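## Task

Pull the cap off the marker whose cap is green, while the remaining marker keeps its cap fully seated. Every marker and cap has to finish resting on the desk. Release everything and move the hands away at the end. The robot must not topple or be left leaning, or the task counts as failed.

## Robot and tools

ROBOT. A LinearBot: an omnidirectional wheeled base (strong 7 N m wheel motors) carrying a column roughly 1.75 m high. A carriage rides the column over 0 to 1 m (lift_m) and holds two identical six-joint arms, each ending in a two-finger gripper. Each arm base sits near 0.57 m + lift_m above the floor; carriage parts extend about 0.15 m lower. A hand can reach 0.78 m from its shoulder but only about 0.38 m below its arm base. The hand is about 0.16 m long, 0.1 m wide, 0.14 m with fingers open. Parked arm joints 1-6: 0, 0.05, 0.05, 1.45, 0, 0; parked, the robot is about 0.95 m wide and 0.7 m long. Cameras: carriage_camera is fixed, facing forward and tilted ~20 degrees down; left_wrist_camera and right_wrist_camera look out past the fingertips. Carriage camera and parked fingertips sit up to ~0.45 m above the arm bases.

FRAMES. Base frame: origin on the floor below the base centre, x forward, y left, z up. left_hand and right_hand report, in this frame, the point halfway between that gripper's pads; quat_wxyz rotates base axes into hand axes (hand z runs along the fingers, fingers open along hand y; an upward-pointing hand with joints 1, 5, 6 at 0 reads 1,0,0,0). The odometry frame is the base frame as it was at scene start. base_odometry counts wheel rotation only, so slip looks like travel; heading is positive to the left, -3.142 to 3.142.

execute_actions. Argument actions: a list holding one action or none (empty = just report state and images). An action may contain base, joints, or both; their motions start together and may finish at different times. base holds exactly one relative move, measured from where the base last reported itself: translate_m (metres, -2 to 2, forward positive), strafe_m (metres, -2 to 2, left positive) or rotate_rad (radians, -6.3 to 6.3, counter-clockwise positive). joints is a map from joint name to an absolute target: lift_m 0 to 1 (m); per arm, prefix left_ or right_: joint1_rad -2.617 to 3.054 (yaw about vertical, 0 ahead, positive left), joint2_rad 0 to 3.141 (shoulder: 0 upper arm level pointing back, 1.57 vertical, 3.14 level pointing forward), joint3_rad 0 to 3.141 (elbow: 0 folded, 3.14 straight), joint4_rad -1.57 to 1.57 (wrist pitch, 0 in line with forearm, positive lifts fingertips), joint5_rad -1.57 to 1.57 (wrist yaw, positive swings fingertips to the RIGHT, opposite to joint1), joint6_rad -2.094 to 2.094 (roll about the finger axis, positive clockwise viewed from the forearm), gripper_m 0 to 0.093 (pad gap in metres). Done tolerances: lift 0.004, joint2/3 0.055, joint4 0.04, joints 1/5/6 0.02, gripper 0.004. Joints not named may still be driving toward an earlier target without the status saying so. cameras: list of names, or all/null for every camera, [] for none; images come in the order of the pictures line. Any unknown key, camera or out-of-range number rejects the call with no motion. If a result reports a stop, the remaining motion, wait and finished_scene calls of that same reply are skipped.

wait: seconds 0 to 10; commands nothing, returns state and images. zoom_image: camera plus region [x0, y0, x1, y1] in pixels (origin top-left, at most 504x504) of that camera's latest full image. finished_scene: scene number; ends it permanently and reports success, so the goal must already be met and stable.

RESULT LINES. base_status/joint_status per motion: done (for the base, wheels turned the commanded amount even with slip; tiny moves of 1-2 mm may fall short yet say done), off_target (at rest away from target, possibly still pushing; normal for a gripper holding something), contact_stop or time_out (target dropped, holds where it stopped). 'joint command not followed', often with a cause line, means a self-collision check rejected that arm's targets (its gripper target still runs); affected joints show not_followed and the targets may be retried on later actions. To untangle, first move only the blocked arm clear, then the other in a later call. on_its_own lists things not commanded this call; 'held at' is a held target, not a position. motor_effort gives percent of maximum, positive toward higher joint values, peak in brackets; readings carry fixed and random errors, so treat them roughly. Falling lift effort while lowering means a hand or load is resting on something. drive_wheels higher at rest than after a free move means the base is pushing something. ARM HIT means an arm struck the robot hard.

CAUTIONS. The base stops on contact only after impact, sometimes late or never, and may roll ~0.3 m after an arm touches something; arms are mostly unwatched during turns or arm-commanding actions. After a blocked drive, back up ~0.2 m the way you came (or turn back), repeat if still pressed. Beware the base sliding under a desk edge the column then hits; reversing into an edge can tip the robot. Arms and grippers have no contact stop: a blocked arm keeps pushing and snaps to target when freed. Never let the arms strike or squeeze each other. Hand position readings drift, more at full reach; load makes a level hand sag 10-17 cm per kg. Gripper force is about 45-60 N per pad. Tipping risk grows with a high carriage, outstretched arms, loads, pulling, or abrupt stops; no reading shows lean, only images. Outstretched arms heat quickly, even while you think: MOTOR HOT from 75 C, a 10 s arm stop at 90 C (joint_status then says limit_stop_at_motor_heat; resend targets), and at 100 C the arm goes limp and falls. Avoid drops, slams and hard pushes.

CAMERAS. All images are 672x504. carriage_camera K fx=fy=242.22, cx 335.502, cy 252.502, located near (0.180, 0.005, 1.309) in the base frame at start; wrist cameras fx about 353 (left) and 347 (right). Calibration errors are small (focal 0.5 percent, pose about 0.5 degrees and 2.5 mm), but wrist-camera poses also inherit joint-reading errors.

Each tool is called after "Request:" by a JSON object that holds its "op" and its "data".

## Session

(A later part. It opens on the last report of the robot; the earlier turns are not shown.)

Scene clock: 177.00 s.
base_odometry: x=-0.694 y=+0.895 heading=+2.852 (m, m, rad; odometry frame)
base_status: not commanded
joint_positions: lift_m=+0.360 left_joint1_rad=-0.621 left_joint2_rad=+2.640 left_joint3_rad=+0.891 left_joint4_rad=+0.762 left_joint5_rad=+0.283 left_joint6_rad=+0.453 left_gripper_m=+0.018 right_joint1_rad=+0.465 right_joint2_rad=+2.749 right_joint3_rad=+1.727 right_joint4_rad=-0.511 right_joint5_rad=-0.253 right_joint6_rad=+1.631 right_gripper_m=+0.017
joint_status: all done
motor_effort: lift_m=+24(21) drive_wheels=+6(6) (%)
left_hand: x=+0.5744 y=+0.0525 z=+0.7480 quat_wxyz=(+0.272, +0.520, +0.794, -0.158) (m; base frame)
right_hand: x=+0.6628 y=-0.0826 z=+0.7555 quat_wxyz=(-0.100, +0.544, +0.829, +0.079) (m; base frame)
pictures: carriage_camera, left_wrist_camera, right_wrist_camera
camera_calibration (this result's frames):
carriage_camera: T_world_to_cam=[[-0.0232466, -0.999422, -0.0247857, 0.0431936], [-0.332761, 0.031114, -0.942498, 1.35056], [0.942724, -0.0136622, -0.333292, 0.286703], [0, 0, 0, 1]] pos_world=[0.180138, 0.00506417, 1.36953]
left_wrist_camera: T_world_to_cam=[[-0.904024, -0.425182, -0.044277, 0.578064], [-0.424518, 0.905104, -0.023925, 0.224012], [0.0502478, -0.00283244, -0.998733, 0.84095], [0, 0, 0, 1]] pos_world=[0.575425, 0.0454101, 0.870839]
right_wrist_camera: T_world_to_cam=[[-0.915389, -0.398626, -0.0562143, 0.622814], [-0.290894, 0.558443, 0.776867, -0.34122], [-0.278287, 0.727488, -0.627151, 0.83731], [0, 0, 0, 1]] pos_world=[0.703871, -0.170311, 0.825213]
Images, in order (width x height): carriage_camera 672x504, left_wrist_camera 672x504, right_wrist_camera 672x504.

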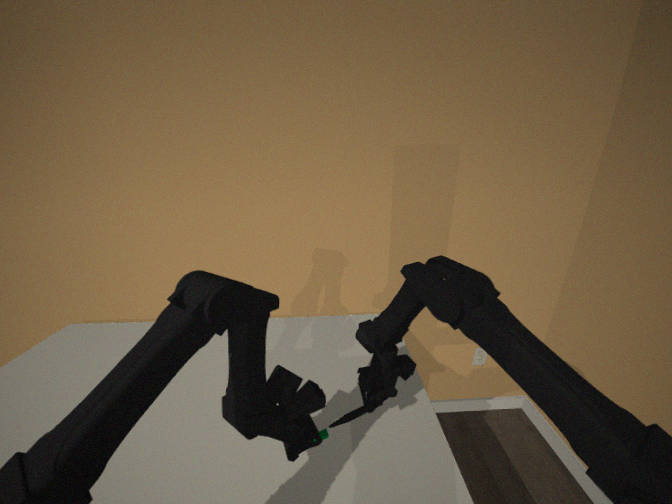

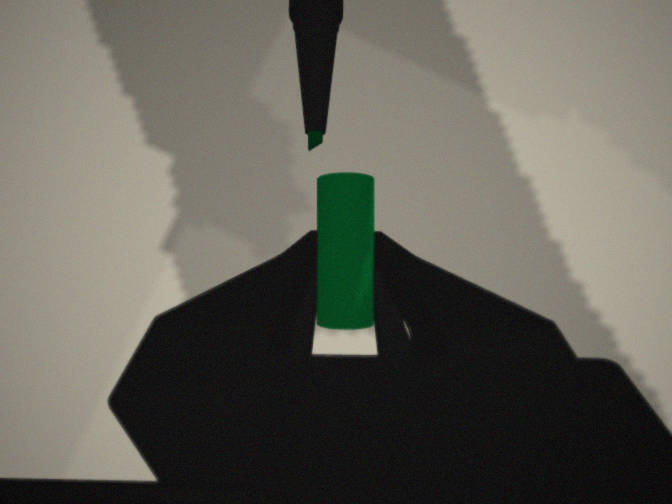

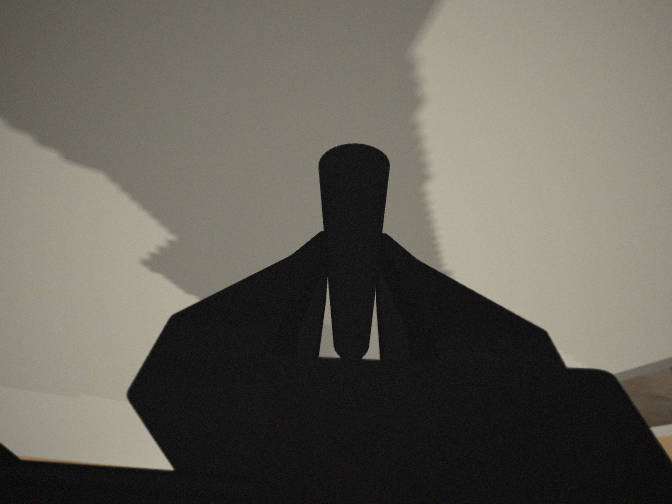

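Uncapped. Set down and release.

Request:
{"op": "execute_actions", "data": {"actions": [{"joints":{"lift_m":0.347}}], "cameras": []}}

Request:
{"op": "execute_actions", "data": {"actions": [{"joints":{"left_gripper_m":0.06,"right_gripper_m":0.06}}], "cameras": []}}

Request:
{"op": "execute_actions", "data": {"actions": [{"joints":{"lift_m":0.45}}]}}

Scene clock: 181.70 s.
base_odometry: x=-0.694 y=+0.895 heading=+2.852 (m, m, rad; odometry frame)
base_status: not commanded
joint_positions: lift_m=+0.347 left_joint1_rad=-0.621 left_joint2_rad=+2.638 left_joint3_rad=+0.891 left_joint4_rad=+0.762 left_joint5_rad=+0.283 left_joint6_rad=+0.454 left_gripper_m=+0.018 right_joint1_rad=+0.465 right_joint2_rad=+2.750 right_joint3_rad=+1.727 right_joint4_rad=-0.508 right_joint5_rad=-0.252 right_joint6_rad=+1.631 right_gripper_m=+0.017
joint_status: all done
motor_effort: lift_m=+26(26) drive_wheels=-3(3) (%)
left_hand: x=+0.5750 y=+0.0519 z=+0.7360 quat_wxyz=(+0.274, +0.520, +0.793, -0.159) (m; base frame)
right_hand: x=+0.6632 y=-0.0826 z=+0.7419 quat_wxyz=(-0.099, +0.544, +0.829, +0.080) (m; base frame)
pictures: none
No camera images: the call's "cameras" was empty. Leave "cameras" out to get every camera's image.

Scene clock: 182.33 s.
base_odometry: x=-0.694 y=+0.895 heading=+2.852 (m, m, rad; odometry frame)
base_status: not commanded
joint_positions: lift_m=+0.347 left_joint1_rad=-0.621 left_joint2_rad=+2.638 left_joint3_rad=+0.891 left_joint4_rad=+0.762 left_joint5_rad=+0.283 left_joint6_rad=+0.454 left_gripper_m=+0.060 right_joint1_rad=+0.465 right_joint2_rad=+2.750 right_joint3_rad=+1.727 right_joint4_rad=-0.508 right_joint5_rad=-0.252 right_joint6_rad=+1.631 right_gripper_m=+0.060
joint_status: all done
motor_effort: lift_m=+26(27) drive_wheels=+8(4) (%)
left_hand: x=+0.5750 y=+0.0519 z=+0.7360 quat_wxyz=(+0.274, +0.520, +0.793, -0.159) (m; base frame)
right_hand: x=+0.6632 y=-0.0826 z=+0.7419 quat_wxyz=(-0.099, +0.544, +0.829, +0.080) (m; base frame)
pictures: none
No camera images: the call's "cameras" was empty. Leave "cameras" out to get every camera's image.

Scene clock: 183.27 s.
base_odometry: x=-0.694 y=+0.895 heading=+2.852 (m, m, rad; odometry frame)
base_status: not commanded
joint_positions: lift_m=+0.450 left_joint1_rad=-0.621 left_joint2_rad=+2.635 left_joint3_rad=+0.891 left_joint4_rad=+0.765 left_joint5_rad=+0.283 left_joint6_rad=+0.454 left_gripper_m=+0.060 right_joint1_rad=+0.465 right_joint2_rad=+2.746 right_joint3_rad=+1.727 right_joint4_rad=-0.506 right_joint5_rad=-0.250 right_joint6_rad=+1.631 right_gripper_m=+0.060
joint_status: all done
motor_effort: lift_m=+27(32) drive_wheels=+6(5) (%)
left_hand: x=+0.5763 y=+0.0509 z=+0.8406 quat_wxyz=(+0.277, +0.520, +0.792, -0.159) (m; base frame)
right_hand: x=+0.6648 y=-0.0820 z=+0.8466 quat_wxyz=(-0.097, +0.544, +0.830, +0.082) (m; base frame)
pictures: carriage_camera, left_wrist_camera, right_wrist_camera
camera_calibration (this result's frames):
carriage_camera: T_world_to_cam=[[-0.0232466, -0.999422, -0.0247857, 0.0454239], [-0.332761, 0.031114, -0.942498, 1.43538], [0.942724, -0.0136622, -0.333292, 0.316694], [0, 0, 0, 1]] pos_world=[0.180138, 0.00506417, 1.45952]
left_wrist_camera: T_world_to_cam=[[-0.903996, -0.42479, -0.0484178, 0.586725], [-0.423654, 0.905251, -0.0322101, 0.234939], [0.0575128, -0.00860542, -0.998308, 0.929125], [0, 0, 0, 1]] pos_world=[0.576494, 0.0445511, 0.963527]
right_wrist_camera: T_world_to_cam=[[-0.914956, -0.398457, -0.0639423, 0.636258], [-0.29693, 0.557404, 0.775328, -0.406498], [-0.273293, 0.728377, -0.628313, 0.892314], [0, 0, 0, 1]] pos_world=[0.705309, -0.169837, 0.916506]
Images, in order (width x height): carriage_camera 672x504, left_wrist_camera 672x504, right_wrist_camera 672x504.

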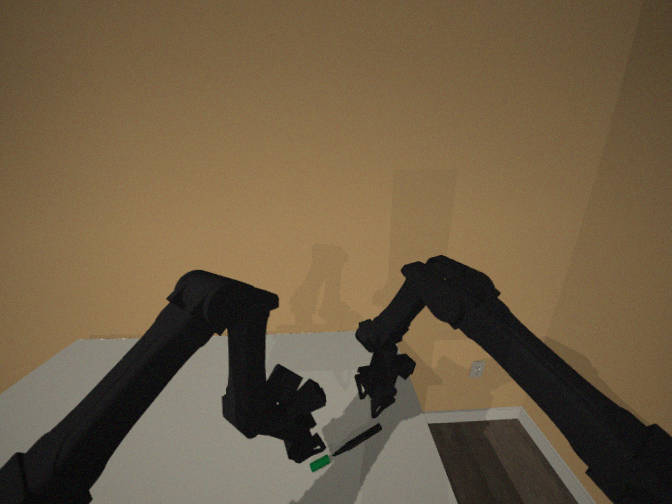

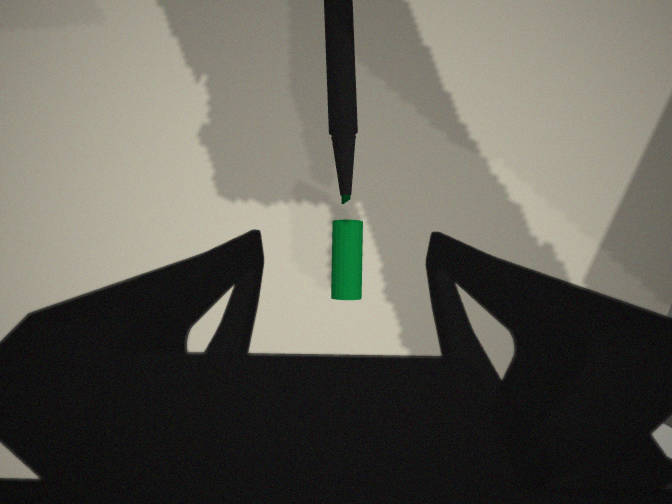

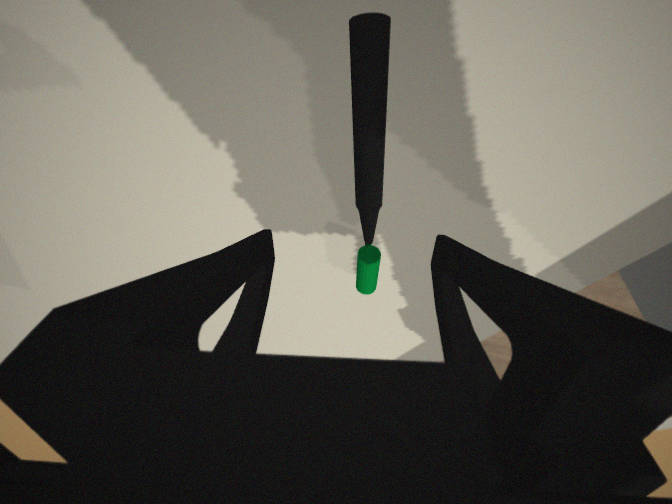

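Request:
{"op": "execute_actions", "data": {"actions": [{"base":{"translate_m":-0.3},"joints":{"left_joint1_rad":0,"left_joint2_rad":1.2,"left_joint3_rad":0.9,"left_joint4_rad":0,"right_joint1_rad":0,"right_joint2_rad":1.2,"right_joint3_rad":1.0,"right_joint4_rad":0}}], "cameras": ["carriage_camera"]}}

Scene clock: 190.47 s.
base_odometry: x=-0.406 y=+0.810 heading=+2.852 (m, m, rad; odometry frame)
base_status: done
joint_positions: lift_m=+0.450 left_joint1_rad=-0.001 left_joint2_rad=+1.198 left_joint3_rad=+0.891 left_joint4_rad=+0.011 left_joint5_rad=+0.283 left_joint6_rad=+0.454 left_gripper_m=+0.060 right_joint1_rad=-0.009 right_joint2_rad=+1.205 right_joint3_rad=+1.014 right_joint4_rad=+0.000 right_joint5_rad=-0.244 right_joint6_rad=+1.631 right_gripper_m=+0.060
joint_status: all done
motor_effort: lift_m=+29(25) drive_wheels=+0(19) (%)
left_hand: x=+0.6821 y=+0.2754 z=+1.3216 quat_wxyz=(+0.599, +0.261, +0.756, +0.022) (m; base frame)
right_hand: x=+0.6924 y=-0.2858 z=+1.3753 quat_wxyz=(+0.367, +0.507, +0.579, +0.522) (m; base frame)
pictures: carriage_camera
camera_calibration (this result's frames):
carriage_camera: T_world_to_cam=[[-0.0232466, -0.999422, -0.0247857, 0.0454239], [-0.332761, 0.031114, -0.942498, 1.43538], [0.942724, -0.0136622, -0.333292, 0.316694], [0, 0, 0, 1]] pos_world=[0.180138, 0.00506417, 1.45952]
Images, in order (width x height): carriage_camera 672x504.

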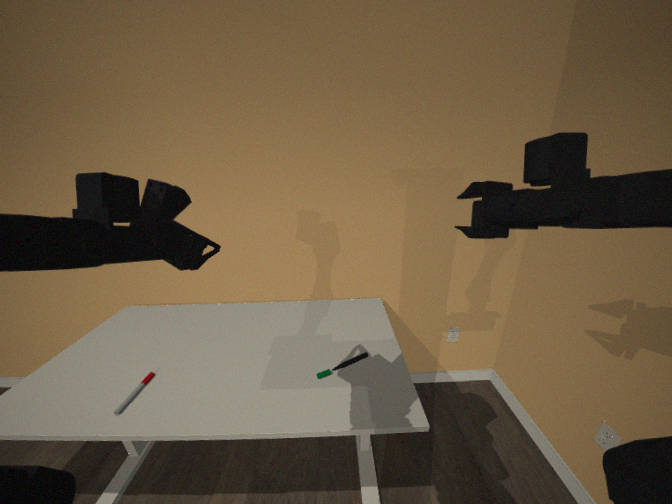

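Request:
{"op": "finished_scene", "data": {"scene": 1}}

The scene is finished: the task was done.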